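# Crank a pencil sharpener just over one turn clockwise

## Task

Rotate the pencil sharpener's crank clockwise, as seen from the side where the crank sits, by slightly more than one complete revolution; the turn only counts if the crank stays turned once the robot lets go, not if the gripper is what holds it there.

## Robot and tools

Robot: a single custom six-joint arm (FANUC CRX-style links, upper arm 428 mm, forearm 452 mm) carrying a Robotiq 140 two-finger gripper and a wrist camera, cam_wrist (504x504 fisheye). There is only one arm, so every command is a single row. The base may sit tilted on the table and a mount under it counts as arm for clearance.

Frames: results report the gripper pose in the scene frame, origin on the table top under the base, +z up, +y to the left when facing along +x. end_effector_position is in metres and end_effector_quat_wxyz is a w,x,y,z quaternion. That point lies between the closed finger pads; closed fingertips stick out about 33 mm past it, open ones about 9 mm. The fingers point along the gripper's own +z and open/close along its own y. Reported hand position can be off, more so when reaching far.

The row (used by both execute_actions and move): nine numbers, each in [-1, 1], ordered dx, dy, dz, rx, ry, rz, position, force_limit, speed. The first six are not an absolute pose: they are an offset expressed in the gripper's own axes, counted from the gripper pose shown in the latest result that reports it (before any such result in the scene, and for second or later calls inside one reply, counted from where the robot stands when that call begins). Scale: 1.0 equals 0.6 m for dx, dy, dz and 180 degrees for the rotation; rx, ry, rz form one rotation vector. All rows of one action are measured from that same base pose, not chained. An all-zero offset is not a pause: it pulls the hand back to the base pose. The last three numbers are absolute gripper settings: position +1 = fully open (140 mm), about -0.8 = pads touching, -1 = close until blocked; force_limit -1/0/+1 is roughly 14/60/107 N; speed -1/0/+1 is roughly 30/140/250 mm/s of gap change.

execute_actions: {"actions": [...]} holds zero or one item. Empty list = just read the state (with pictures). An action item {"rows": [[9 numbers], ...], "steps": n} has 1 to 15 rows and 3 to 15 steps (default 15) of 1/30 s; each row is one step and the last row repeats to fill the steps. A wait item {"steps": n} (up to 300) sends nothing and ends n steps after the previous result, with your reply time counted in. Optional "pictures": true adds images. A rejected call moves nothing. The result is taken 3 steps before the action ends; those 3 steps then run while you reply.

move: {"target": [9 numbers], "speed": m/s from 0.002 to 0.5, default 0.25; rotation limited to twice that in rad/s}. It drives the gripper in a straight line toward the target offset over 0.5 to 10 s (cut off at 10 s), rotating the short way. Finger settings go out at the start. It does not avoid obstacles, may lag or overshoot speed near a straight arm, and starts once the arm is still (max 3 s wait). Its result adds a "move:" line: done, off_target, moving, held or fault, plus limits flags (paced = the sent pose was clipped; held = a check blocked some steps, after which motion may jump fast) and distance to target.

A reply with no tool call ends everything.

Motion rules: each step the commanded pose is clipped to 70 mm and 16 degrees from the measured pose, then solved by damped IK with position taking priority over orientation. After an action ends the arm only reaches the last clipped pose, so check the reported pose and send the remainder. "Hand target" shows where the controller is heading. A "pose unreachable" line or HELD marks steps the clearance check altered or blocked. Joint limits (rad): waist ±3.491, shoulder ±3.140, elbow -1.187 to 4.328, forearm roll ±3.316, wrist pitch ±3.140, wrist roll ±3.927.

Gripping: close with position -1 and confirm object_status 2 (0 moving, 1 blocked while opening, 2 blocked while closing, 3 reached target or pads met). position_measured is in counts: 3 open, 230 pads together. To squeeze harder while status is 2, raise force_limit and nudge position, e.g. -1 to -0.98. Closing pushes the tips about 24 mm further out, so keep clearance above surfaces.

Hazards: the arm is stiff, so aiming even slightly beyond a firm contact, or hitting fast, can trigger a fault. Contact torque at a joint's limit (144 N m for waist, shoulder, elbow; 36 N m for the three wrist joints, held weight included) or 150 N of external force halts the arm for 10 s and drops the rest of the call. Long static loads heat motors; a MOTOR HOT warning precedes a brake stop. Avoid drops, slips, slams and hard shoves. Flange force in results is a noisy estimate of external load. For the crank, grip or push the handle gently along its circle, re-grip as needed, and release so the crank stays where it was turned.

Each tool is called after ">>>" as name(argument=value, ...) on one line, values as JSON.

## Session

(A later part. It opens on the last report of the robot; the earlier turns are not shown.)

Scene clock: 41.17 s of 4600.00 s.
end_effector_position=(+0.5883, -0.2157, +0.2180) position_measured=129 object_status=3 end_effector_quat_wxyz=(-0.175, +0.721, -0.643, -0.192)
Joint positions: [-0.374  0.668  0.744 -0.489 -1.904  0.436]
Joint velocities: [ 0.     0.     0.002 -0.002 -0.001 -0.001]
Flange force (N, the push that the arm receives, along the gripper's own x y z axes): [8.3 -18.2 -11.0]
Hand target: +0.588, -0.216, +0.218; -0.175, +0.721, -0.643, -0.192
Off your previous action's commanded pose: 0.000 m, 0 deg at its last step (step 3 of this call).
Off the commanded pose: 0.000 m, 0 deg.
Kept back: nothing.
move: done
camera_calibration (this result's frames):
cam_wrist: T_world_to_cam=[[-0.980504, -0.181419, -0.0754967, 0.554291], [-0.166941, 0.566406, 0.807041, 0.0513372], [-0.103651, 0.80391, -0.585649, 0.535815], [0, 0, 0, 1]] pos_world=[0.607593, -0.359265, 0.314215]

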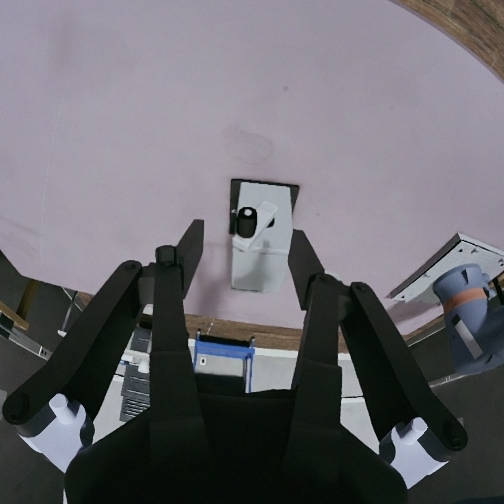

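>>> wait(seconds=2)

>>> zoom_image(camera="cam_wrist", region=[190, 160, 330, 300])

Scene clock: 43.27 s of 4600.00 s.
end_effector_position=(+0.5883, -0.2157, +0.2180) position_measured=129 object_status=3 end_effector_quat_wxyz=(-0.175, +0.721, -0.643, -0.192)
Joint positions: [-0.374  0.668  0.744 -0.489 -1.904  0.436]
Joint velocities: [ 0.002 -0.    -0.    -0.     0.001 -0.001]
Flange force (N, the push that the arm receives, along the gripper's own x y z axes): [6.7 -14.3 -7.8]
Hand target: +0.588, -0.216, +0.218; -0.175, +0.721, -0.643, -0.192
Off the commanded pose: 0.000 m, 0 deg.
Kept back: nothing.
Steps of this call (steps 1 to 63: nothing new was sent). Readings (end_effector_position | what the end effector reports):
1: (+0.5884, -0.2157, +0.2180) | position_measured=129 object_status=3
2: (+0.5884, -0.2157, +0.2180) | position_measured=129 object_status=3
4: (+0.5884, -0.2157, +0.2180) | position_measured=129 object_status=3
8: (+0.5884, -0.2157, +0.2180) | position_measured=129 object_status=3
63: the state above
camera_calibration (this result's frames):
cam_wrist: T_world_to_cam=[[-0.980508, -0.181396, -0.0755016, 0.554294], [-0.166936, 0.566451, 0.807011, 0.0513578], [-0.10362, 0.803884, -0.585691, 0.535834], [0, 0, 0, 1]] pos_world=[0.607586, -0.359293, 0.314237]

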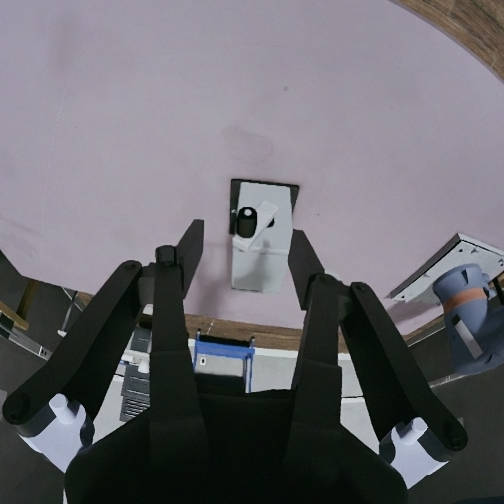

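Region (190, 160, 330, 300) of cam_wrist's 504x504 image, scaled by 3.600, with more detail than that image has.

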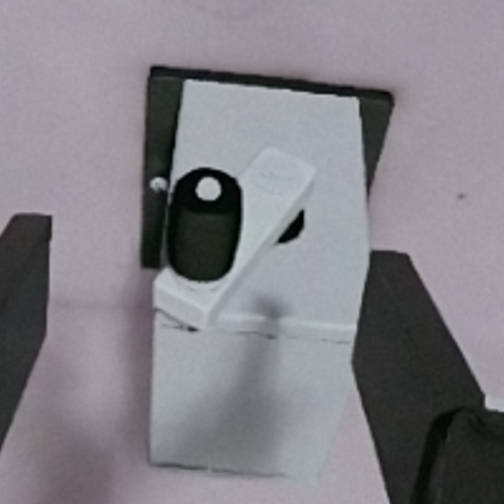

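>>> finished_scene(scene=1)

The scene is finished: the task was done.


## Next scene

The same job, from a new start.

>>> execute_actions(actions=[])

Scene clock: 0.00 s of 4600.00 s.
end_effector_position=(+0.6515, +0.0130, +0.2119) position_measured=3 object_status=3 end_effector_quat_wxyz=(-0.140, +0.874, -0.381, -0.269)
Joint positions: [-0.006  0.896  1.093 -0.553 -2.146  0.59 ]
Joint velocities: [-0.001 -0.    -0.    -0.    -0.001 -0.001]
Flange force (N, the push that the arm receives, along the gripper's own x y z axes): no reading
Hand target: +0.652, +0.013, +0.212; -0.140, +0.874, -0.381, -0.269
camera_calibration (this result's frames):
cam_wrist: T_world_to_cam=[[-0.692309, -0.712479, -0.114374, 0.484654], [-0.437145, 0.287992, 0.852036, 0.107459], [-0.574119, 0.63987, -0.510836, 0.647718], [0, 0, 0, 1]] pos_world=[0.754372, -0.100097, 0.29475]

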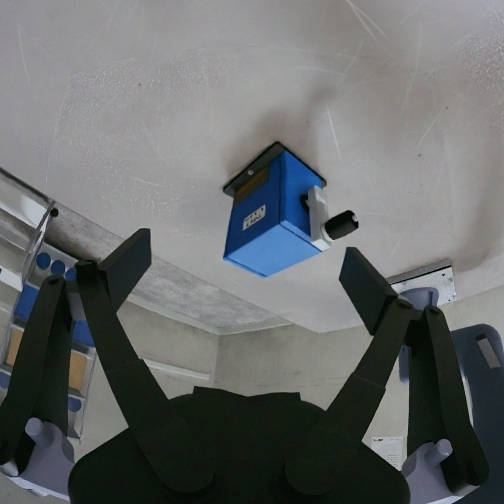

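>>> zoom_image(camera="cam_wrist", region=[210, 130, 370, 290])

Region (210, 130, 370, 290) of cam_wrist's 504x504 image, scaled by 3.150, with more detail than that image has.

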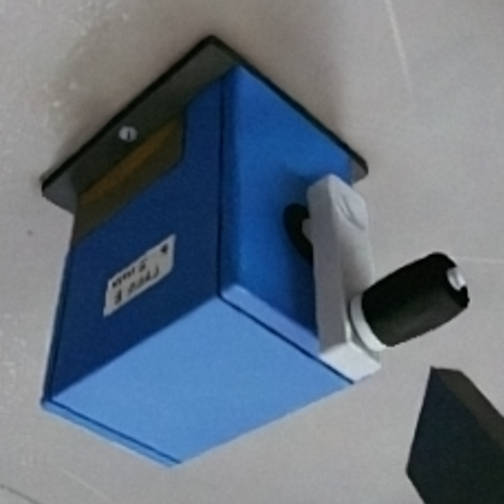

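>>> execute_actions(actions=[])

Scene clock: 0.70 s of 4600.00 s.
end_effector_position=(+0.6515, +0.0130, +0.2119) position_measured=3 object_status=3 end_effector_quat_wxyz=(-0.140, +0.874, -0.381, -0.269)
Joint positions: [-0.006  0.896  1.093 -0.553 -2.146  0.59 ]
Joint velocities: [-0.001 -0.     0.001 -0.    -0.001 -0.   ]
Flange force (N, the push that the arm receives, along the gripper's own x y z axes): no reading
Hand target: +0.652, +0.013, +0.212; -0.140, +0.874, -0.381, -0.269
Kept back: nothing.
Steps of this call (steps 1 to 21: nothing new was sent). Readings (end_effector_position | what the end effector reports):
1: (+0.6515, +0.0130, +0.2119) | position_measured=3 object_status=3
2: (+0.6515, +0.0130, +0.2119) | position_measured=3 object_status=3
4: (+0.6515, +0.0130, +0.2119) | position_measured=3 object_status=3
8: (+0.6515, +0.0130, +0.2119) | position_measured=3 object_status=3
21: the state above
camera_calibration (this result's frames):
cam_wrist: T_world_to_cam=[[-0.692309, -0.712479, -0.114374, 0.484654], [-0.437144, 0.287991, 0.852036, 0.107459], [-0.574119, 0.63987, -0.510835, 0.647717], [0, 0, 0, 1]] pos_world=[0.754372, -0.100097, 0.29475]

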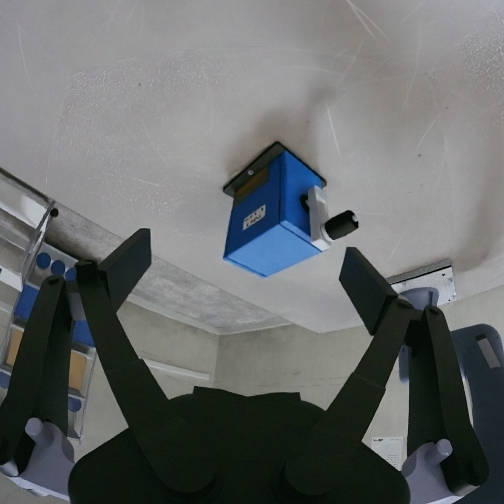

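>>> move(target=[-0.0053, 0.1898, -0.0153, 0.0936, 0.0320, 0.1689, -0.15, -1, 0], speed=0.25)

Scene clock: 4.57 s of 4600.00 s.
end_effector_position=(+0.5685, -0.0649, +0.2166) position_measured=148 object_status=3 end_effector_quat_wxyz=(-0.171, +0.726, -0.637, -0.194)
Joint positions: [-0.17   0.445  0.418 -0.51  -1.728  0.316]
Joint velocities: [-0.    -0.001 -0.001  0.001 -0.    -0.001]
Flange force (N, the push that the arm receives, along the gripper's own x y z axes): [4.4 -13.2 -5.5]
Hand target: +0.569, -0.065, +0.217; -0.171, +0.726, -0.637, -0.194
Off the commanded pose: 0.001 m, 0 deg.
Kept back: nothing.
move: done
camera_calibration (this result's frames):
cam_wrist: T_world_to_cam=[[-0.977673, -0.198322, -0.0694535, 0.558108], [-0.172005, 0.56544, 0.806655, -0.0333112], [-0.120706, 0.800591, -0.586928, 0.421444], [0, 0, 0, 1]] pos_world=[0.590788, -0.207884, 0.312991]

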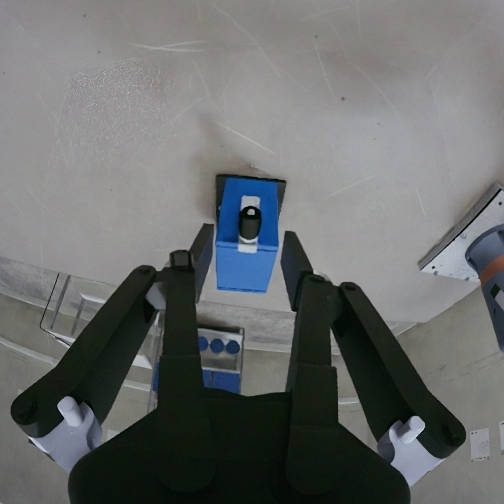

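>>> zoom_image(camera="cam_wrist", region=[180, 160, 320, 300])

Region (180, 160, 320, 300) of cam_wrist's 504x504 image, scaled by 3.600, with more detail than that image has.

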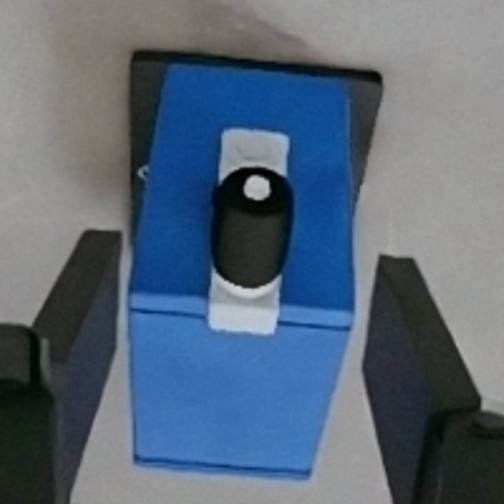

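>>> move(target=[0.0023, 0.0003, 0.1152, 0, 0, 0, -0.15, -1, 0], speed=0.1)

Scene clock: 6.57 s of 4600.00 s.
end_effector_position=(+0.5641, -0.0320, +0.1559) position_measured=148 object_status=3 end_effector_quat_wxyz=(-0.171, +0.726, -0.637, -0.195)
Joint positions: [-0.119  0.439  0.275 -0.513 -1.583  0.338]
Joint velocities: [-0.     0.     0.001 -0.001 -0.    -0.001]
Flange force (N, the push that the arm receives, along the gripper's own x y z axes): [3.6 -9.5 -1.7]
Hand target: +0.564, -0.032, +0.156; -0.171, +0.726, -0.637, -0.195
Off the commanded pose: 0.000 m, 0 deg.
Kept back: nothing.
move: done
camera_calibration (this result's frames):
cam_wrist: T_world_to_cam=[[-0.977775, -0.197848, -0.0693636, 0.556165], [-0.171647, 0.565461, 0.806716, -0.00396491], [-0.120385, 0.800694, -0.586854, 0.35882], [0, 0, 0, 1]] pos_world=[0.58632, -0.175027, 0.252351]

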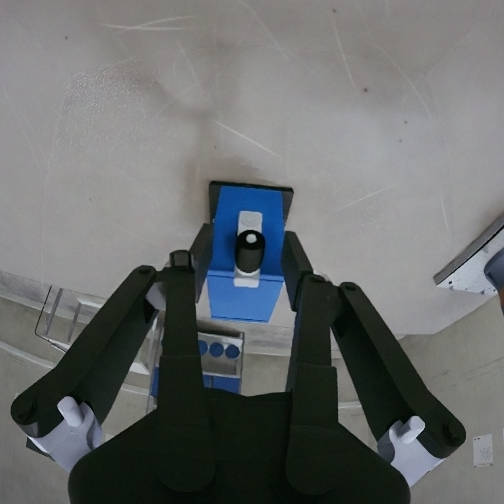

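>>> zoom_image(camera="cam_wrist", region=[190, 190, 310, 310])

Region (190, 190, 310, 310) of cam_wrist's 504x504 image, scaled by 4.200, with more detail than that image has.

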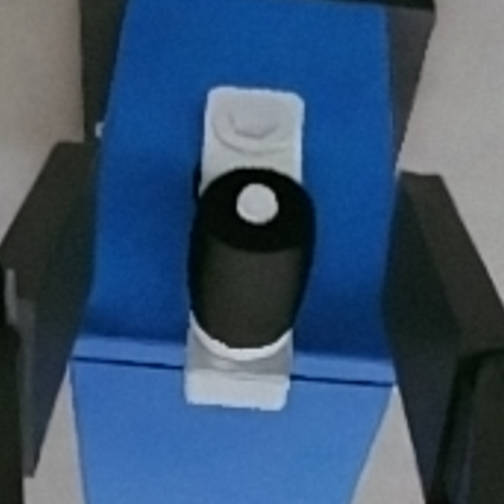

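>>> execute_actions(actions=[{"rows": [[0, 0.003, 0, 0, 0, 0, -1, -1, -0.6]], "steps": 15}])

>>> wait(seconds=0.3)

Scene clock: 7.27 s of 4600.00 s.
end_effector_position=(+0.5624, -0.0322, +0.1559) position_measured=189 object_status=0 end_effector_quat_wxyz=(-0.171, +0.726, -0.637, -0.195)
Joint positions: [-0.12   0.435  0.269 -0.513 -1.583  0.34 ]
Joint velocities: [-0.001 -0.    -0.001 -0.    -0.002  0.001]
Flange force (N, the push that the arm receives, along the gripper's own x y z axes): [3.8 -10.7 -3.2]
Steps of this call (steps 1 to 9: nothing new was sent; steps 10 to 21: the first 12 steps of this action). Readings (end_effector_position | what the end effector reports):
10: (+0.5641, -0.0320, +0.1559) | position_measured=148 object_status=0
11: (+0.5634, -0.0319, +0.1556) | position_measured=149 object_status=0
13: (+0.5624, -0.0318, +0.1558) | position_measured=157 object_status=0
17: (+0.5624, -0.0321, +0.1559) | position_measured=173 object_status=0
21: the state above

Scene clock: 7.67 s of 4600.00 s.
end_effector_position=(+0.5624, -0.0322, +0.1559) position_measured=198 object_status=2 end_effector_quat_wxyz=(-0.171, +0.726, -0.637, -0.194)
Joint positions: [-0.12   0.435  0.269 -0.513 -1.583  0.34 ]
Joint velocities: [ 0.001 -0.    -0.     0.    -0.001 -0.   ]
Flange force (N, the push that the arm receives, along the gripper's own x y z axes): [3.5 -12.0 -3.3]
Hand target: +0.562, -0.032, +0.156; -0.171, +0.726, -0.637, -0.195
Off the commanded pose: 0.000 m, 0 deg.
Kept back: nothing.
Steps of this call (steps 1 to 3: the last 3 steps of your previous action; steps 4 to 12: nothing new was sent). Readings (end_effector_position | what the end effector reports):
1: (+0.5624, -0.0322, +0.1559) | position_measured=193 object_status=0
2: (+0.5624, -0.0322, +0.1559) | position_measured=197 object_status=0
4: (+0.5624, -0.0322, +0.1559) | position_measured=198 object_status=0
8: (+0.5624, -0.0322, +0.1559) | position_measured=198 object_status=2
12: the state above
camera_calibration (this result's frames):
cam_wrist: T_world_to_cam=[[-0.977775, -0.197835, -0.0694, 0.554391], [-0.17167, 0.565466, 0.806708, -0.00412957], [-0.120352, 0.800693, -0.586861, 0.358772], [0, 0, 0, 1]] pos_world=[0.58454, -0.175252, 0.252355]

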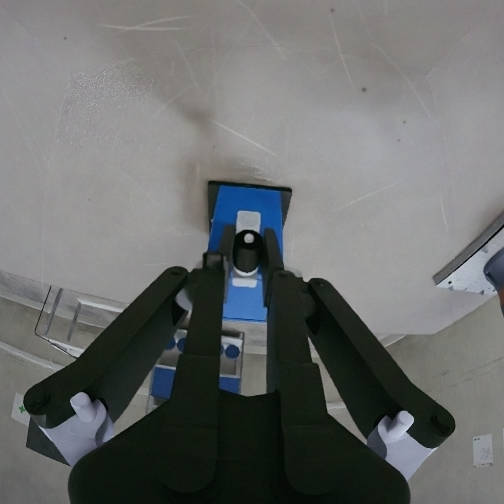

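>>> execute_actions(actions=[{"rows": [[0,-0.0018,0,0,0,0,-1,-1,-0.6],[0,-0.0048,0,0,0,0,-1,-1,-0.6],[0.0001,-0.0094,0.0001,0,0,0,-1,-1,-0.6],[0.0004,-0.0154,0.0007,0,0,0,-1,-1,-0.6],[0.0009,-0.0214,0.0016,0,0,0,-1,-1,-0.6],[0.0016,-0.0273,0.0029,0,0,0,-1,-1,-0.6],[0.0026,-0.0330,0.0045,0,0,0,-1,-1,-0.6],[0.0037,-0.0387,0.0064,0,0,0,-1,-1,-0.6],[0.0050,-0.0441,0.0087,0,0,0,-1,-1,-0.6],[0.0066,-0.0493,0.0114,0,0,0,-1,-1,-0.6],[0.0083,-0.0544,0.0143,0,0,0,-1,-1,-0.6],[0.0096,-0.0580,0.0167,0,0,0,-1,-1,-0.6],[0.0111,-0.0614,0.0193,0,0,0,-1,-1,-0.6],[0.0122,-0.0637,0.0211,0,0,0,-1,-1,-0.6],[0.0127,-0.0647,0.0220,0,0,0,-1,-1,-0.6]], "steps": 15}])

>>> wait(seconds=0.2)

Scene clock: 14.77 s of 4600.00 s.
end_effector_position=(+0.5907, -0.0286, +0.1483) position_measured=198 object_status=2 end_effector_quat_wxyz=(-0.171, +0.726, -0.637, -0.194)
Joint positions: [-0.107  0.499  0.344 -0.515 -1.586  0.323]
Joint velocities: [ 0.039  0.229  0.209 -0.007  0.043 -0.024]
Flange force (N, the push that the arm receives, along the gripper's own x y z axes): [4.2 -10.2 -2.2]
Steps of this call (steps 1 to 90: nothing new was sent; then 3.70 s passed at rest; steps 91 to 102: the first 12 steps of this action). Readings (end_effector_position | what the end effector reports):
91: (+0.5624, -0.0322, +0.1559) | position_measured=198 object_status=2
92: (+0.5625, -0.0323, +0.1558) | position_measured=198 object_status=2
94: (+0.5655, -0.0322, +0.1558) | position_measured=198 object_status=2
98: (+0.5778, -0.0304, +0.1539) | position_measured=198 object_status=2
102: the state above

Scene clock: 15.07 s of 4600.00 s.
end_effector_position=(+0.6008, -0.0274, +0.1408) position_measured=198 object_status=2 end_effector_quat_wxyz=(-0.171, +0.726, -0.637, -0.194)
Joint positions: [-0.103  0.525  0.366 -0.516 -1.58   0.321]
Joint velocities: [ 0.002  0.001  0.    -0.001  0.002 -0.001]
Flange force (N, the push that the arm receives, along the gripper's own x y z axes): [5.1 -2.8 3.8]
Hand target: +0.601, -0.027, +0.141; -0.171, +0.726, -0.637, -0.194
Off the commanded pose: 0.000 m, 0 deg.
Kept back: nothing.
Steps of this call (steps 1 to 3: the last 3 steps of your previous action; steps 4 to 9: nothing new was sent). Readings (end_effector_position | what the end effector reports):
1: (+0.5937, -0.0282, +0.1464) | position_measured=198 object_status=2
2: (+0.5963, -0.0279, +0.1445) | position_measured=198 object_status=2
4: (+0.5999, -0.0274, +0.1414) | position_measured=198 object_status=2
8: (+0.6008, -0.0274, +0.1408) | position_measured=198 object_status=2
9: the state above
camera_calibration (this result's frames):
cam_wrist: T_world_to_cam=[[-0.977778, -0.19783, -0.069377, 0.591862], [-0.171656, 0.565522, 0.806672, 0.0119302], [-0.120349, 0.800655, -0.586913, 0.350609], [0, 0, 0, 1]] pos_world=[0.622953, -0.170376, 0.237215]

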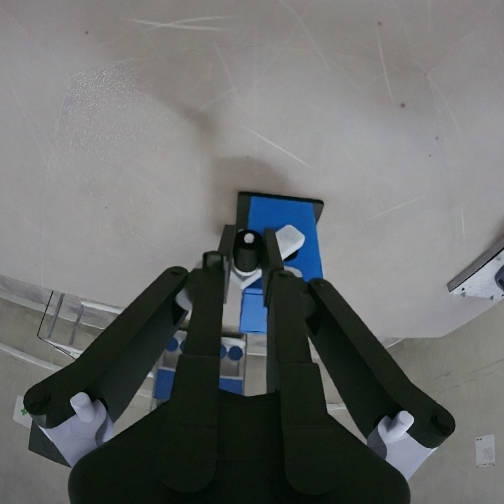

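>>> execute_actions(actions=[{"rows": [[0.0005,-0.0003,0.0009,0,0,0,-1,-1,-0.6],[0.0016,-0.0014,0.0029,0,0,0,-1,-1,-0.6],[0.0034,-0.0044,0.0058,0,0,0,-1,-1,-0.6],[0.0058,-0.0080,0.0100,0,0,0,-1,-1,-0.6],[0.0090,-0.0121,0.0156,0,0,0,-1,-1,-0.6],[0.0130,-0.0162,0.0226,0,0,0,-1,-1,-0.6],[0.0173,-0.0195,0.0299,0,0,0,-1,-1,-0.6],[0.0217,-0.0218,0.0375,0,0,0,-1,-1,-0.6],[0.0262,-0.0233,0.0453,0,0,0,-1,-1,-0.6],[0.0307,-0.0237,0.0532,0,0,0,-1,-1,-0.6],[0.0345,-0.0234,0.0597,0,0,0,-1,-1,-0.6],[0.0375,-0.0227,0.0649,0,0,0,-1,-1,-0.6],[0.0397,-0.0218,0.0688,0,0,0,-1,-1,-0.6],[0.0412,-0.0212,0.0714,0,0,0,-1,-1,-0.6],[0.0419,-0.0208,0.0726,0,0,0,-1,-1,-0.6]], "steps": 15}])

>>> wait(seconds=0.2)

Scene clock: 16.13 s of 4600.00 s.
end_effector_position=(+0.6147, -0.0257, +0.1046) position_measured=198 object_status=2 end_effector_quat_wxyz=(-0.171, +0.726, -0.637, -0.194)
Joint positions: [-0.096  0.581  0.367 -0.517 -1.529  0.343]
Joint velocities: [ 0.003  0.138 -0.155 -0.004  0.242  0.134]
Flange force (N, the push that the arm receives, along the gripper's own x y z axes): [9.1 -37.7 0.0]
Steps of this call (steps 1 to 20: nothing new was sent; steps 21 to 32: the first 12 steps of this action). Readings (end_effector_position | what the end effector reports):
21: (+0.6008, -0.0273, +0.1408) | position_measured=198 object_status=2
22: (+0.6010, -0.0273, +0.1405) | position_measured=198 object_status=2
24: (+0.6023, -0.0272, +0.1383) | position_measured=198 object_status=2
28: (+0.6099, -0.0262, +0.1258) | position_measured=198 object_status=2
32: the state above

Scene clock: 16.43 s of 4600.00 s.
end_effector_position=(+0.6132, -0.0257, +0.0906) position_measured=198 object_status=2 end_effector_quat_wxyz=(-0.171, +0.726, -0.637, -0.195)
Joint positions: [-0.096  0.59   0.349 -0.518 -1.505  0.357]
Joint velocities: [-0.003  0.    -0.002 -0.001  0.     0.001]
Flange force (N, the push that the arm receives, along the gripper's own x y z axes): [11.3 -37.7 0.7]
Hand target: +0.613, -0.026, +0.091; -0.171, +0.726, -0.637, -0.195
Off the commanded pose: 0.000 m, 0 deg.
Kept back: nothing.
Steps of this call (steps 1 to 3: the last 3 steps of your previous action; steps 4 to 9: nothing new was sent). Readings (end_effector_position | what the end effector reports):
1: (+0.6145, -0.0257, +0.0998) | position_measured=198 object_status=2
2: (+0.6141, -0.0257, +0.0960) | position_measured=198 object_status=2
4: (+0.6134, -0.0257, +0.0914) | position_measured=198 object_status=2
8: (+0.6132, -0.0257, +0.0906) | position_measured=198 object_status=2
9: the state above
camera_calibration (this result's frames):
cam_wrist: T_world_to_cam=[[-0.977753, -0.197975, -0.0693111, 0.600863], [-0.171687, 0.565505, 0.806677, 0.0536136], [-0.120506, 0.800631, -0.586915, 0.321418], [0, 0, 0, 1]] pos_world=[0.635433, -0.1687, 0.187042]

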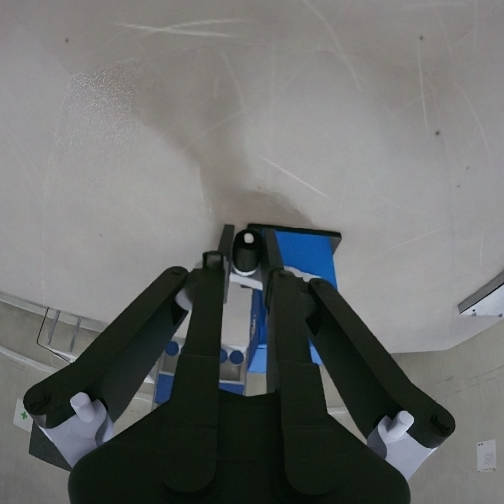

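>>> execute_actions(actions=[{"rows": [[0.0005,-0.0012,0.0009,0,0,0,-1,-1,-0.6],[0.0011,-0.0023,0.0018,0,0,0,-1,-1,-0.6],[0.0026,-0.0015,0.0044,0,0,0,-1,-1,-0.6],[0.0048,-0.0001,0.0083,0,0,0,-1,-1,-0.6],[0.0077,0.0021,0.0133,0,0,0,-1,-1,-0.6],[0.0105,0.0047,0.0182,0,0,0,-1,-1,-0.6],[0.0133,0.0078,0.0230,0,0,0,-1,-1,-0.6],[0.0159,0.0112,0.0275,0,0,0,-1,-1,-0.6],[0.0184,0.0149,0.0318,0,0,0,-1,-1,-0.6],[0.0207,0.0190,0.0359,0,0,0,-1,-1,-0.6],[0.0229,0.0234,0.0397,0,0,0,-1,-1,-0.6],[0.0250,0.0281,0.0432,0,0,0,-1,-1,-0.6],[0.0264,0.0318,0.0457,0,0,0,-1,-1,-0.6],[0.0273,0.0344,0.0473,0,0,0,-1,-1,-0.6],[0.0281,0.0370,0.0487,0,0,0,-1,-1,-0.6]], "steps": 15}])

>>> wait(seconds=0.2)

Scene clock: 19.03 s of 4600.00 s.
end_effector_position=(+0.6023, -0.0271, +0.0663) position_measured=198 object_status=2 end_effector_quat_wxyz=(-0.171, +0.726, -0.637, -0.195)
Joint positions: [-0.1    0.591  0.293 -0.52  -1.459  0.388]
Joint velocities: [-0.03  -0.064 -0.287 -0.009  0.179  0.135]
Flange force (N, the push that the arm receives, along the gripper's own x y z axes): [5.5 -14.4 -2.0]
Steps of this call (steps 1 to 66: nothing new was sent; steps 67 to 78: the first 12 steps of this action). Readings (end_effector_position | what the end effector reports):
67: (+0.6132, -0.0259, +0.0906) | position_measured=198 object_status=2
68: (+0.6132, -0.0259, +0.0901) | position_measured=198 object_status=2
70: (+0.6141, -0.0260, +0.0887) | position_measured=198 object_status=2
74: (+0.6103, -0.0260, +0.0781) | position_measured=198 object_status=2
78: the state above

Scene clock: 19.33 s of 4600.00 s.
end_effector_position=(+0.5913, -0.0286, +0.0569) position_measured=198 object_status=2 end_effector_quat_wxyz=(-0.171, +0.726, -0.637, -0.195)
Joint positions: [-0.105  0.578  0.251 -0.521 -1.435  0.407]
Joint velocities: [-0.002 -0.     0.001  0.     0.     0.002]
Flange force (N, the push that the arm receives, along the gripper's own x y z axes): [4.8 -9.7 -1.6]
Hand target: +0.591, -0.029, +0.057; -0.171, +0.726, -0.637, -0.195
Off the commanded pose: 0.000 m, 0 deg.
Kept back: nothing.
Steps of this call (steps 1 to 3: the last 3 steps of your previous action; steps 4 to 9: nothing new was sent). Readings (end_effector_position | what the end effector reports):
1: (+0.5998, -0.0274, +0.0638) | position_measured=198 object_status=2
2: (+0.5972, -0.0278, +0.0614) | position_measured=198 object_status=2
4: (+0.5929, -0.0283, +0.0580) | position_measured=198 object_status=2
8: (+0.5913, -0.0286, +0.0569) | position_measured=198 object_status=2
9: the state above
camera_calibration (this result's frames):
cam_wrist: T_world_to_cam=[[-0.9778, -0.197834, -0.0690613, 0.57654], [-0.17139, 0.565469, 0.806766, 0.0784744], [-0.120554, 0.800692, -0.586822, 0.301332], [0, 0, 0, 1]] pos_world=[0.613517, -0.171589, 0.153334]

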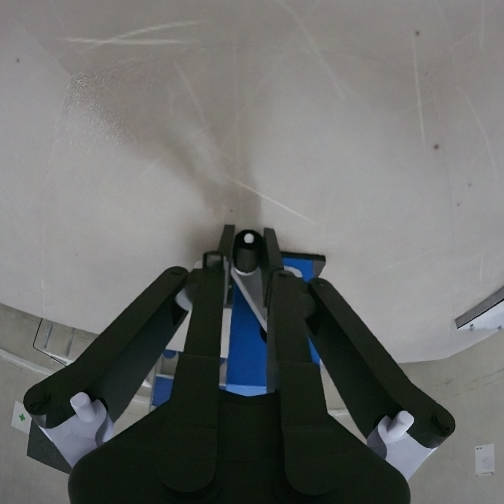

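>>> execute_actions(actions=[{"rows": [[0.0004,0.0013,0.0007,0,0,0,-1,-1,-0.6],[0.0012,0.0040,0.0021,0,0,0,-1,-1,-0.6],[0.0023,0.0082,0.0039,0,0,0,-1,-1,-0.6],[0.0035,0.0139,0.0061,0,0,0,-1,-1,-0.6],[0.0048,0.0212,0.0084,0,0,0,-1,-1,-0.6],[0.0060,0.0303,0.0103,0,0,0,-1,-1,-0.6],[0.0066,0.0396,0.0115,0,0,0,-1,-1,-0.6],[0.0068,0.0489,0.0117,0,0,0,-1,-1,-0.6],[0.0065,0.0582,0.0112,0,0,0,-1,-1,-0.6],[0.0056,0.0674,0.0098,0,0,0,-1,-1,-0.6],[0.0046,0.0749,0.0080,0,0,0,-1,-1,-0.6],[0.0035,0.0808,0.0061,0,0,0,-1,-1,-0.6],[0.0026,0.0851,0.0045,0,0,0,-1,-1,-0.6],[0.0019,0.0879,0.0033,0,0,0,-1,-1,-0.6],[0.0016,0.0893,0.0027,0,0,0,-1,-1,-0.6]], "steps": 15}])

>>> wait(seconds=0.2)

Scene clock: 20.27 s of 4600.00 s.
end_effector_position=(+0.5547, -0.0331, +0.0496) position_measured=198 object_status=2 end_effector_quat_wxyz=(-0.171, +0.726, -0.637, -0.195)
Joint positions: [-0.122  0.519  0.14  -0.521 -1.4    0.446]
Joint velocities: [-0.076 -0.31  -0.418  0.002  0.063  0.118]
Flange force (N, the push that the arm receives, along the gripper's own x y z axes): [17.6 -15.3 7.6]
Steps of this call (steps 1 to 16: nothing new was sent; steps 17 to 28: the first 12 steps of this action). Readings (end_effector_position | what the end effector reports):
17: (+0.5913, -0.0286, +0.0569) | position_measured=198 object_status=2
18: (+0.5909, -0.0286, +0.0567) | position_measured=198 object_status=2
20: (+0.5884, -0.0290, +0.0552) | position_measured=198 object_status=2
24: (+0.5753, -0.0306, +0.0504) | position_measured=198 object_status=2
28: the state above

Scene clock: 20.57 s of 4600.00 s.
end_effector_position=(+0.5383, -0.0354, +0.0548) position_measured=198 object_status=2 end_effector_quat_wxyz=(-0.171, +0.726, -0.637, -0.195)
Joint positions: [-0.13   0.481  0.097 -0.52  -1.397  0.457]
Joint velocities: [-0.001 -0.001 -0.001  0.     0.     0.001]
Flange force (N, the push that the arm receives, along the gripper's own x y z axes): [8.0 -7.8 4.8]
Hand target: +0.538, -0.035, +0.055; -0.171, +0.726, -0.637, -0.195
Off the commanded pose: 0.000 m, 0 deg.
Kept back: nothing.
Steps of this call (steps 1 to 3: the last 3 steps of your previous action; steps 4 to 9: nothing new was sent). Readings (end_effector_position | what the end effector reports):
1: (+0.5498, -0.0337, +0.0506) | position_measured=198 object_status=2
2: (+0.5455, -0.0343, +0.0518) | position_measured=198 object_status=2
4: (+0.5397, -0.0351, +0.0542) | position_measured=198 object_status=2
8: (+0.5383, -0.0354, +0.0548) | position_measured=198 object_status=2
9: the state above
camera_calibration (this result's frames):
cam_wrist: T_world_to_cam=[[-0.977831, -0.197683, -0.069055, 0.523268], [-0.171284, 0.565406, 0.806832, 0.0748561], [-0.120453, 0.800773, -0.586732, 0.299099], [0, 0, 0, 1]] pos_world=[0.560517, -0.178393, 0.151229]

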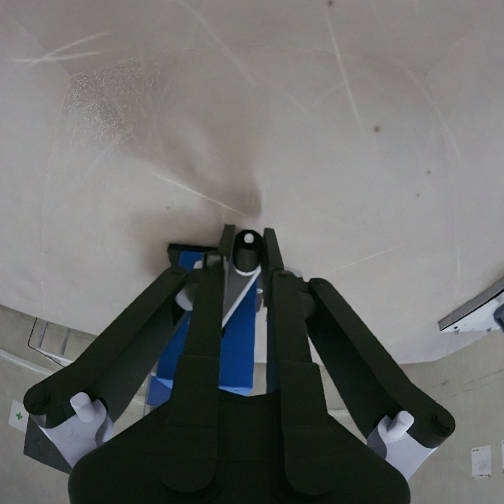

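>>> execute_actions(actions=[{"rows": [[0.0003,0.0017,0.0006,0,0,0,-1,-1,-0.6],[-0.0004,0.0044,-0.0008,0,0,0,-1,-1,-0.6],[-0.0017,0.0084,-0.0029,0,0,0,-1,-1,-0.6],[-0.0035,0.0136,-0.0060,0,0,0,-1,-1,-0.6],[-0.0059,0.0196,-0.0103,0,0,0,-1,-1,-0.6],[-0.0093,0.0263,-0.0161,0,0,0,-1,-1,-0.6],[-0.0129,0.0322,-0.0224,0,0,0,-1,-1,-0.6],[-0.0169,0.0373,-0.0292,0,0,0,-1,-1,-0.6],[-0.0211,0.0416,-0.0365,0,0,0,-1,-1,-0.6],[-0.0254,0.0449,-0.0441,0,0,0,-1,-1,-0.6],[-0.0292,0.0470,-0.0506,0,0,0,-1,-1,-0.6],[-0.0323,0.0482,-0.0560,0,0,0,-1,-1,-0.6],[-0.0346,0.0488,-0.0600,0,0,0,-1,-1,-0.6],[-0.0362,0.0491,-0.0627,0,0,0,-1,-1,-0.6],[-0.0370,0.0492,-0.0641,0,0,0,-1,-1,-0.6]], "steps": 15}])

>>> wait(seconds=0.2)

Scene clock: 22.40 s of 4600.00 s.
end_effector_position=(+0.5128, -0.0385, +0.0827) position_measured=198 object_status=2 end_effector_quat_wxyz=(-0.171, +0.726, -0.637, -0.195)
Joint positions: [-0.144  0.403  0.051 -0.514 -1.432  0.451]
Joint velocities: [-0.032 -0.274 -0.014  0.027 -0.235 -0.101]
Flange force (N, the push that the arm receives, along the gripper's own x y z axes): [3.7 -5.8 -1.9]
Steps of this call (steps 1 to 43: nothing new was sent; steps 44 to 55: the first 12 steps of this action). Readings (end_effector_position | what the end effector reports):
44: (+0.5382, -0.0354, +0.0549) | position_measured=198 object_status=2
45: (+0.5377, -0.0354, +0.0547) | position_measured=198 object_status=2
47: (+0.5354, -0.0357, +0.0558) | position_measured=198 object_status=2
51: (+0.5241, -0.0371, +0.0647) | position_measured=198 object_status=2
55: the state above

Scene clock: 22.70 s of 4600.00 s.
end_effector_position=(+0.5090, -0.0390, +0.0990) position_measured=198 object_status=2 end_effector_quat_wxyz=(-0.171, +0.726, -0.637, -0.195)
Joint positions: [-0.146  0.379  0.057 -0.512 -1.459  0.439]
Joint velocities: [-0.001 -0.001  0.002  0.001  0.     0.002]
Flange force (N, the push that the arm receives, along the gripper's own x y z axes): [4.7 -17.6 -1.4]
Hand target: +0.509, -0.039, +0.099; -0.171, +0.726, -0.637, -0.195
Off the commanded pose: 0.000 m, 0 deg.
Kept back: nothing.
Steps of this call (steps 1 to 3: the last 3 steps of your previous action; steps 4 to 9: nothing new was sent). Readings (end_effector_position | what the end effector reports):
1: (+0.5110, -0.0387, +0.0876) | position_measured=198 object_status=2
2: (+0.5097, -0.0388, +0.0919) | position_measured=198 object_status=2
4: (+0.5090, -0.0390, +0.0980) | position_measured=198 object_status=2
8: (+0.5090, -0.0390, +0.0990) | position_measured=198 object_status=2
9: the state above
camera_calibration (this result's frames):
cam_wrist: T_world_to_cam=[[-0.97779, -0.197889, -0.0690453, 0.496869], [-0.171393, 0.565352, 0.806847, 0.0362527], [-0.120631, 0.800761, -0.586712, 0.324482], [0, 0, 0, 1]] pos_world=[0.53119, -0.182003, 0.195433]

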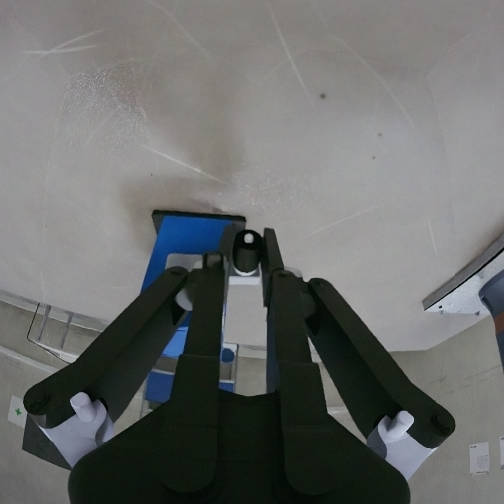

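>>> execute_actions(actions=[{"rows": [[-0.0009,-0.0004,-0.0016,0,0,0,-1,-1,-0.6],[-0.0025,-0.0003,-0.0043,0,0,0,-1,-1,-0.6],[-0.0048,-0.0005,-0.0084,0,0,0,-1,-1,-0.6],[-0.0080,-0.0010,-0.0138,0,0,0,-1,-1,-0.6],[-0.0118,-0.0023,-0.0205,0,0,0,-1,-1,-0.6],[-0.0164,-0.0047,-0.0284,0,0,0,-1,-1,-0.6],[-0.0208,-0.0081,-0.0360,0,0,0,-1,-1,-0.6],[-0.0250,-0.0124,-0.0432,0,0,0,-1,-1,-0.6],[-0.0289,-0.0175,-0.0501,0,0,0,-1,-1,-0.6],[-0.0326,-0.0234,-0.0564,0,0,0,-1,-1,-0.6],[-0.0353,-0.0289,-0.0612,0,0,0,-1,-1,-0.6],[-0.0374,-0.0336,-0.0648,0,0,0,-1,-1,-0.6],[-0.0388,-0.0374,-0.0673,0,0,0,-1,-1,-0.6],[-0.0397,-0.0399,-0.0688,0,0,0,-1,-1,-0.6],[-0.0402,-0.0412,-0.0696,0,0,0,-1,-1,-0.6]], "steps": 15}])

>>> wait(seconds=0.2)

Scene clock: 23.87 s of 4600.00 s.
end_effector_position=(+0.5214, -0.0375, +0.1366) position_measured=198 object_status=2 end_effector_quat_wxyz=(-0.171, +0.726, -0.637, -0.193)
Joint positions: [-0.14   0.366  0.129 -0.51  -1.528  0.393]
Joint velocities: [ 0.052  0.086  0.377 -0.001 -0.233 -0.184]
Flange force (N, the push that the arm receives, along the gripper's own x y z axes): [-4.0 -4.5 -4.7]
Steps of this call (steps 1 to 23: nothing new was sent; steps 24 to 35: the first 12 steps of this action). Readings (end_effector_position | what the end effector reports):
24: (+0.5090, -0.0390, +0.0991) | position_measured=198 object_status=2
25: (+0.5091, -0.0390, +0.0996) | position_measured=198 object_status=2
27: (+0.5091, -0.0390, +0.1029) | position_measured=198 object_status=2
31: (+0.5117, -0.0389, +0.1182) | position_measured=198 object_status=2
35: the state above

Scene clock: 24.17 s of 4600.00 s.
end_effector_position=(+0.5333, -0.0357, +0.1472) position_measured=198 object_status=2 end_effector_quat_wxyz=(-0.171, +0.726, -0.637, -0.195)
Joint positions: [-0.134  0.383  0.176 -0.51  -1.554  0.372]
Joint velocities: [-0.003 -0.     0.    -0.001 -0.    -0.   ]
Flange force (N, the push that the arm receives, along the gripper's own x y z axes): [7.9 -12.1 -3.2]
Hand target: +0.533, -0.036, +0.147; -0.171, +0.726, -0.637, -0.195
Off the commanded pose: 0.000 m, 0 deg.
Kept back: nothing.
Steps of this call (steps 1 to 3: the last 3 steps of your previous action; steps 4 to 9: nothing new was sent). Readings (end_effector_position | what the end effector reports):
1: (+0.5244, -0.0370, +0.1399) | position_measured=198 object_status=2
2: (+0.5273, -0.0367, +0.1426) | position_measured=198 object_status=2
4: (+0.5320, -0.0360, +0.1463) | position_measured=198 object_status=2
8: (+0.5333, -0.0357, +0.1472) | position_measured=198 object_status=2
9: the state above
camera_calibration (this result's frames):
cam_wrist: T_world_to_cam=[[-0.977723, -0.198145, -0.0692534, 0.524588], [-0.17174, 0.565487, 0.806678, -0.0000638896], [-0.120678, 0.800602, -0.586919, 0.353121], [0, 0, 0, 1]] pos_world=[0.555504, -0.178728, 0.243634]

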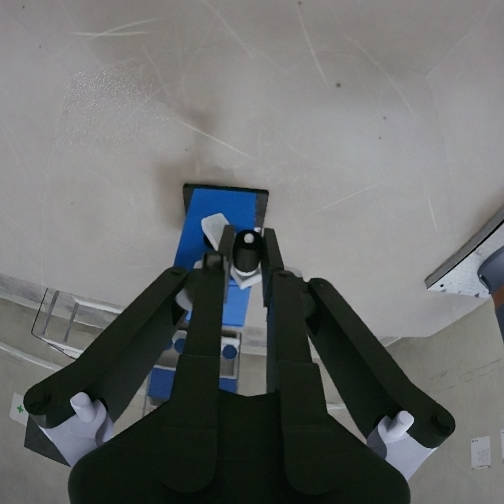

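>>> execute_actions(actions=[{"rows": [[-0.0004,-0.0017,-0.0007,0,0,0,-1,-1,-0.6],[-0.0012,-0.0044,-0.0021,0,0,0,-1,-1,-0.6],[-0.0024,-0.0086,-0.0041,0,0,0,-1,-1,-0.6],[-0.0037,-0.0142,-0.0064,0,0,0,-1,-1,-0.6],[-0.0050,-0.0216,-0.0087,0,0,0,-1,-1,-0.6],[-0.0063,-0.0307,-0.0109,0,0,0,-1,-1,-0.6],[-0.0070,-0.0400,-0.0121,0,0,0,-1,-1,-0.6],[-0.0072,-0.0493,-0.0126,0,0,0,-1,-1,-0.6],[-0.0070,-0.0587,-0.0121,0,0,0,-1,-1,-0.6],[-0.0063,-0.0680,-0.0109,0,0,0,-1,-1,-0.6],[-0.0053,-0.0756,-0.0092,0,0,0,-1,-1,-0.6],[-0.0043,-0.0815,-0.0074,0,0,0,-1,-1,-0.6],[-0.0034,-0.0859,-0.0058,0,0,0,-1,-1,-0.6],[-0.0027,-0.0887,-0.0047,0,0,0,-1,-1,-0.6],[-0.0024,-0.0901,-0.0041,0,0,0,-1,-1,-0.6]], "steps": 15}])

>>> wait(seconds=0.2)

Scene clock: 25.27 s of 4600.00 s.
end_effector_position=(+0.5698, -0.0308, +0.1549) position_measured=198 object_status=2 end_effector_quat_wxyz=(-0.171, +0.726, -0.637, -0.194)
Joint positions: [-0.116  0.449  0.288 -0.513 -1.583  0.335]
Joint velocities: [ 0.071  0.333  0.424 -0.013 -0.044 -0.108]
Flange force (N, the push that the arm receives, along the gripper's own x y z axes): [0.0 -9.1 -19.9]
Steps of this call (steps 1 to 21: nothing new was sent; steps 22 to 33: the first 12 steps of this action). Readings (end_effector_position | what the end effector reports):
22: (+0.5333, -0.0357, +0.1472) | position_measured=198 object_status=2
23: (+0.5337, -0.0356, +0.1474) | position_measured=198 object_status=2
25: (+0.5363, -0.0353, +0.1489) | position_measured=198 object_status=2
29: (+0.5494, -0.0336, +0.1540) | position_measured=198 object_status=2
33: the state above

Scene clock: 25.57 s of 4600.00 s.
end_effector_position=(+0.5867, -0.0288, +0.1501) position_measured=198 object_status=2 end_effector_quat_wxyz=(-0.171, +0.726, -0.637, -0.194)
Joint positions: [-0.108  0.489  0.334 -0.515 -1.586  0.325]
Joint velocities: [ 0.     0.001  0.002  0.     0.    -0.   ]
Flange force (N, the push that the arm receives, along the gripper's own x y z axes): [7.6 -15.4 -11.2]
Hand target: +0.587, -0.029, +0.150; -0.171, +0.726, -0.637, -0.194
Off the commanded pose: 0.000 m, 0 deg.
Kept back: nothing.
Steps of this call (steps 1 to 3: the last 3 steps of your previous action; steps 4 to 9: nothing new was sent). Readings (end_effector_position | what the end effector reports):
1: (+0.5748, -0.0302, +0.1540) | position_measured=198 object_status=2
2: (+0.5792, -0.0296, +0.1528) | position_measured=198 object_status=2
4: (+0.5851, -0.0289, +0.1506) | position_measured=198 object_status=2
8: (+0.5866, -0.0288, +0.1501) | position_measured=198 object_status=2
9: the state above
camera_calibration (this result's frames):
cam_wrist: T_world_to_cam=[[-0.977696, -0.19826, -0.0693145, 0.578346], [-0.171868, 0.565544, 0.806611, 0.00291653], [-0.120718, 0.800533, -0.587004, 0.355744], [0, 0, 0, 1]] pos_world=[0.608893, -0.171772, 0.246558]

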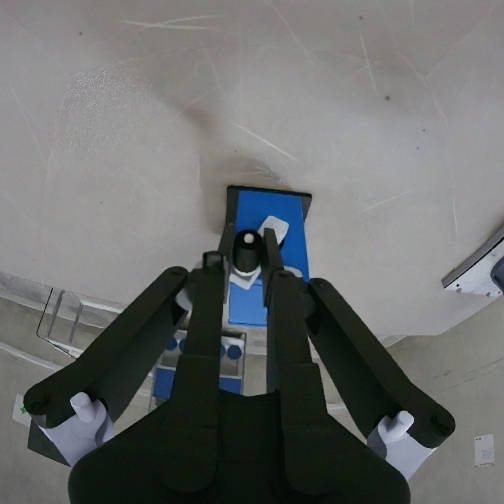

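>>> execute_actions(actions=[{"rows": [[0,0,0,0,0,0,0.0,-1,0.3]], "steps": 10}])

>>> move(target=[0, 0, -0.13, 0, 0, 0, 0.0, -1, 0.3], speed=0.15)

Scene clock: 26.00 s of 4600.00 s.
end_effector_position=(+0.5867, -0.0286, +0.1501) position_measured=149 object_status=0 end_effector_quat_wxyz=(-0.171, +0.726, -0.637, -0.195)
Joint positions: [-0.108  0.489  0.334 -0.515 -1.586  0.325]
Joint velocities: [-0.001  0.    -0.001 -0.001  0.    -0.   ]
Flange force (N, the push that the arm receives, along the gripper's own x y z axes): [4.4 -12.5 -1.4]
Steps of this call (steps 1 to 6: nothing new was sent; steps 7 to 13: the first 7 steps of this action). Readings (end_effector_position | what the end effector reports):
7: (+0.5867, -0.0288, +0.1501) | position_measured=198 object_status=0
8: (+0.5867, -0.0287, +0.1501) | position_measured=198 object_status=0
10: (+0.5867, -0.0286, +0.1501) | position_measured=177 object_status=0
13: the state above

Scene clock: 27.13 s of 4600.00 s.
end_effector_position=(+0.5916, -0.0671, +0.2177) position_measured=129 object_status=3 end_effector_quat_wxyz=(-0.171, +0.726, -0.637, -0.195)
Joint positions: [-0.166  0.5    0.499 -0.513 -1.75   0.3  ]
Joint velocities: [-0.002  0.     0.002 -0.    -0.     0.001]
Flange force (N, the push that the arm receives, along the gripper's own x y z axes): [4.6 -14.7 -7.1]
Hand target: +0.592, -0.067, +0.218; -0.171, +0.726, -0.637, -0.194
Off your previous action's commanded pose: 0.000 m, 0 deg at its last step (step 3 of this call).
Off the commanded pose: 0.000 m, 0 deg.
Kept back: nothing.
move: done
camera_calibration (this result's frames):
cam_wrist: T_world_to_cam=[[-0.977563, -0.198881, -0.0694068, 0.580211], [-0.172306, 0.565452, 0.806582, -0.028805], [-0.121168, 0.800444, -0.587034, 0.427024], [0, 0, 0, 1]] pos_world=[0.613971, -0.210127, 0.314181]

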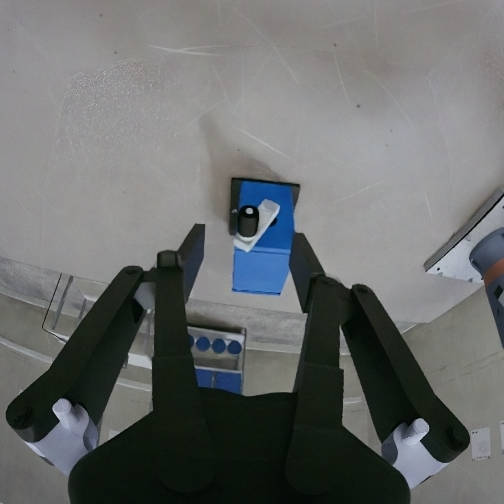

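>>> zoom_image(camera="cam_wrist", region=[190, 160, 330, 300])

Region (190, 160, 330, 300) of cam_wrist's 504x504 image, scaled by 3.600, with more detail than that image has.

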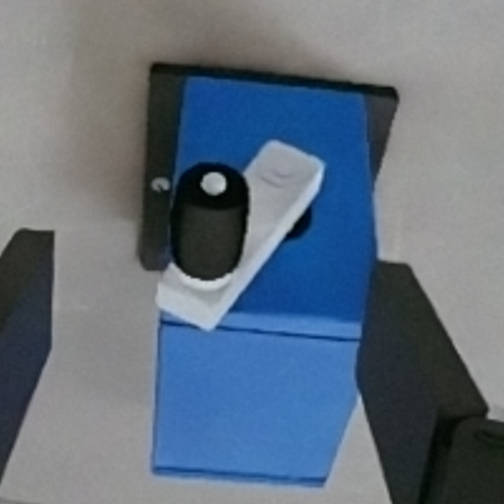

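>>> wait(seconds=1.0)

Scene clock: 28.27 s of 4600.00 s.
end_effector_position=(+0.5917, -0.0672, +0.2177) position_measured=129 object_status=3 end_effector_quat_wxyz=(-0.171, +0.726, -0.637, -0.194)
Joint positions: [-0.166  0.5    0.499 -0.513 -1.75   0.3  ]
Joint velocities: [-0.001 -0.    -0.002 -0.001 -0.    -0.   ]
Flange force (N, the push that the arm receives, along the gripper's own x y z axes): [3.1 -12.1 -5.6]
Hand target: +0.592, -0.067, +0.218; -0.171, +0.726, -0.637, -0.194
Off the commanded pose: 0.000 m, 0 deg.
Kept back: nothing.
Steps of this call (steps 1 to 34: nothing new was sent). Readings (end_effector_position | what the end effector reports):
1: (+0.5916, -0.0671, +0.2177) | position_measured=129 object_status=3
2: (+0.5917, -0.0671, +0.2177) | position_measured=129 object_status=3
4: (+0.5917, -0.0672, +0.2177) | position_measured=129 object_status=3
8: (+0.5917, -0.0672, +0.2177) | position_measured=129 object_status=3
34: the state above
camera_calibration (this result's frames):
cam_wrist: T_world_to_cam=[[-0.977568, -0.198848, -0.0694273, 0.580222], [-0.172304, 0.565458, 0.806579, -0.028801], [-0.121129, 0.800448, -0.587036, 0.427024], [0, 0, 0, 1]] pos_world=[0.613969, -0.210149, 0.314192]

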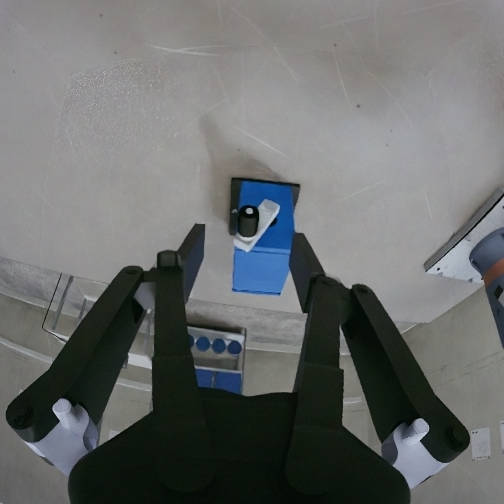

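The crank is staying where I released it, about 27° past its starting position after one full clockwise turn. I'm ending the scene now.

>>> finished_scene(scene=2)

The scene is finished: the task was done.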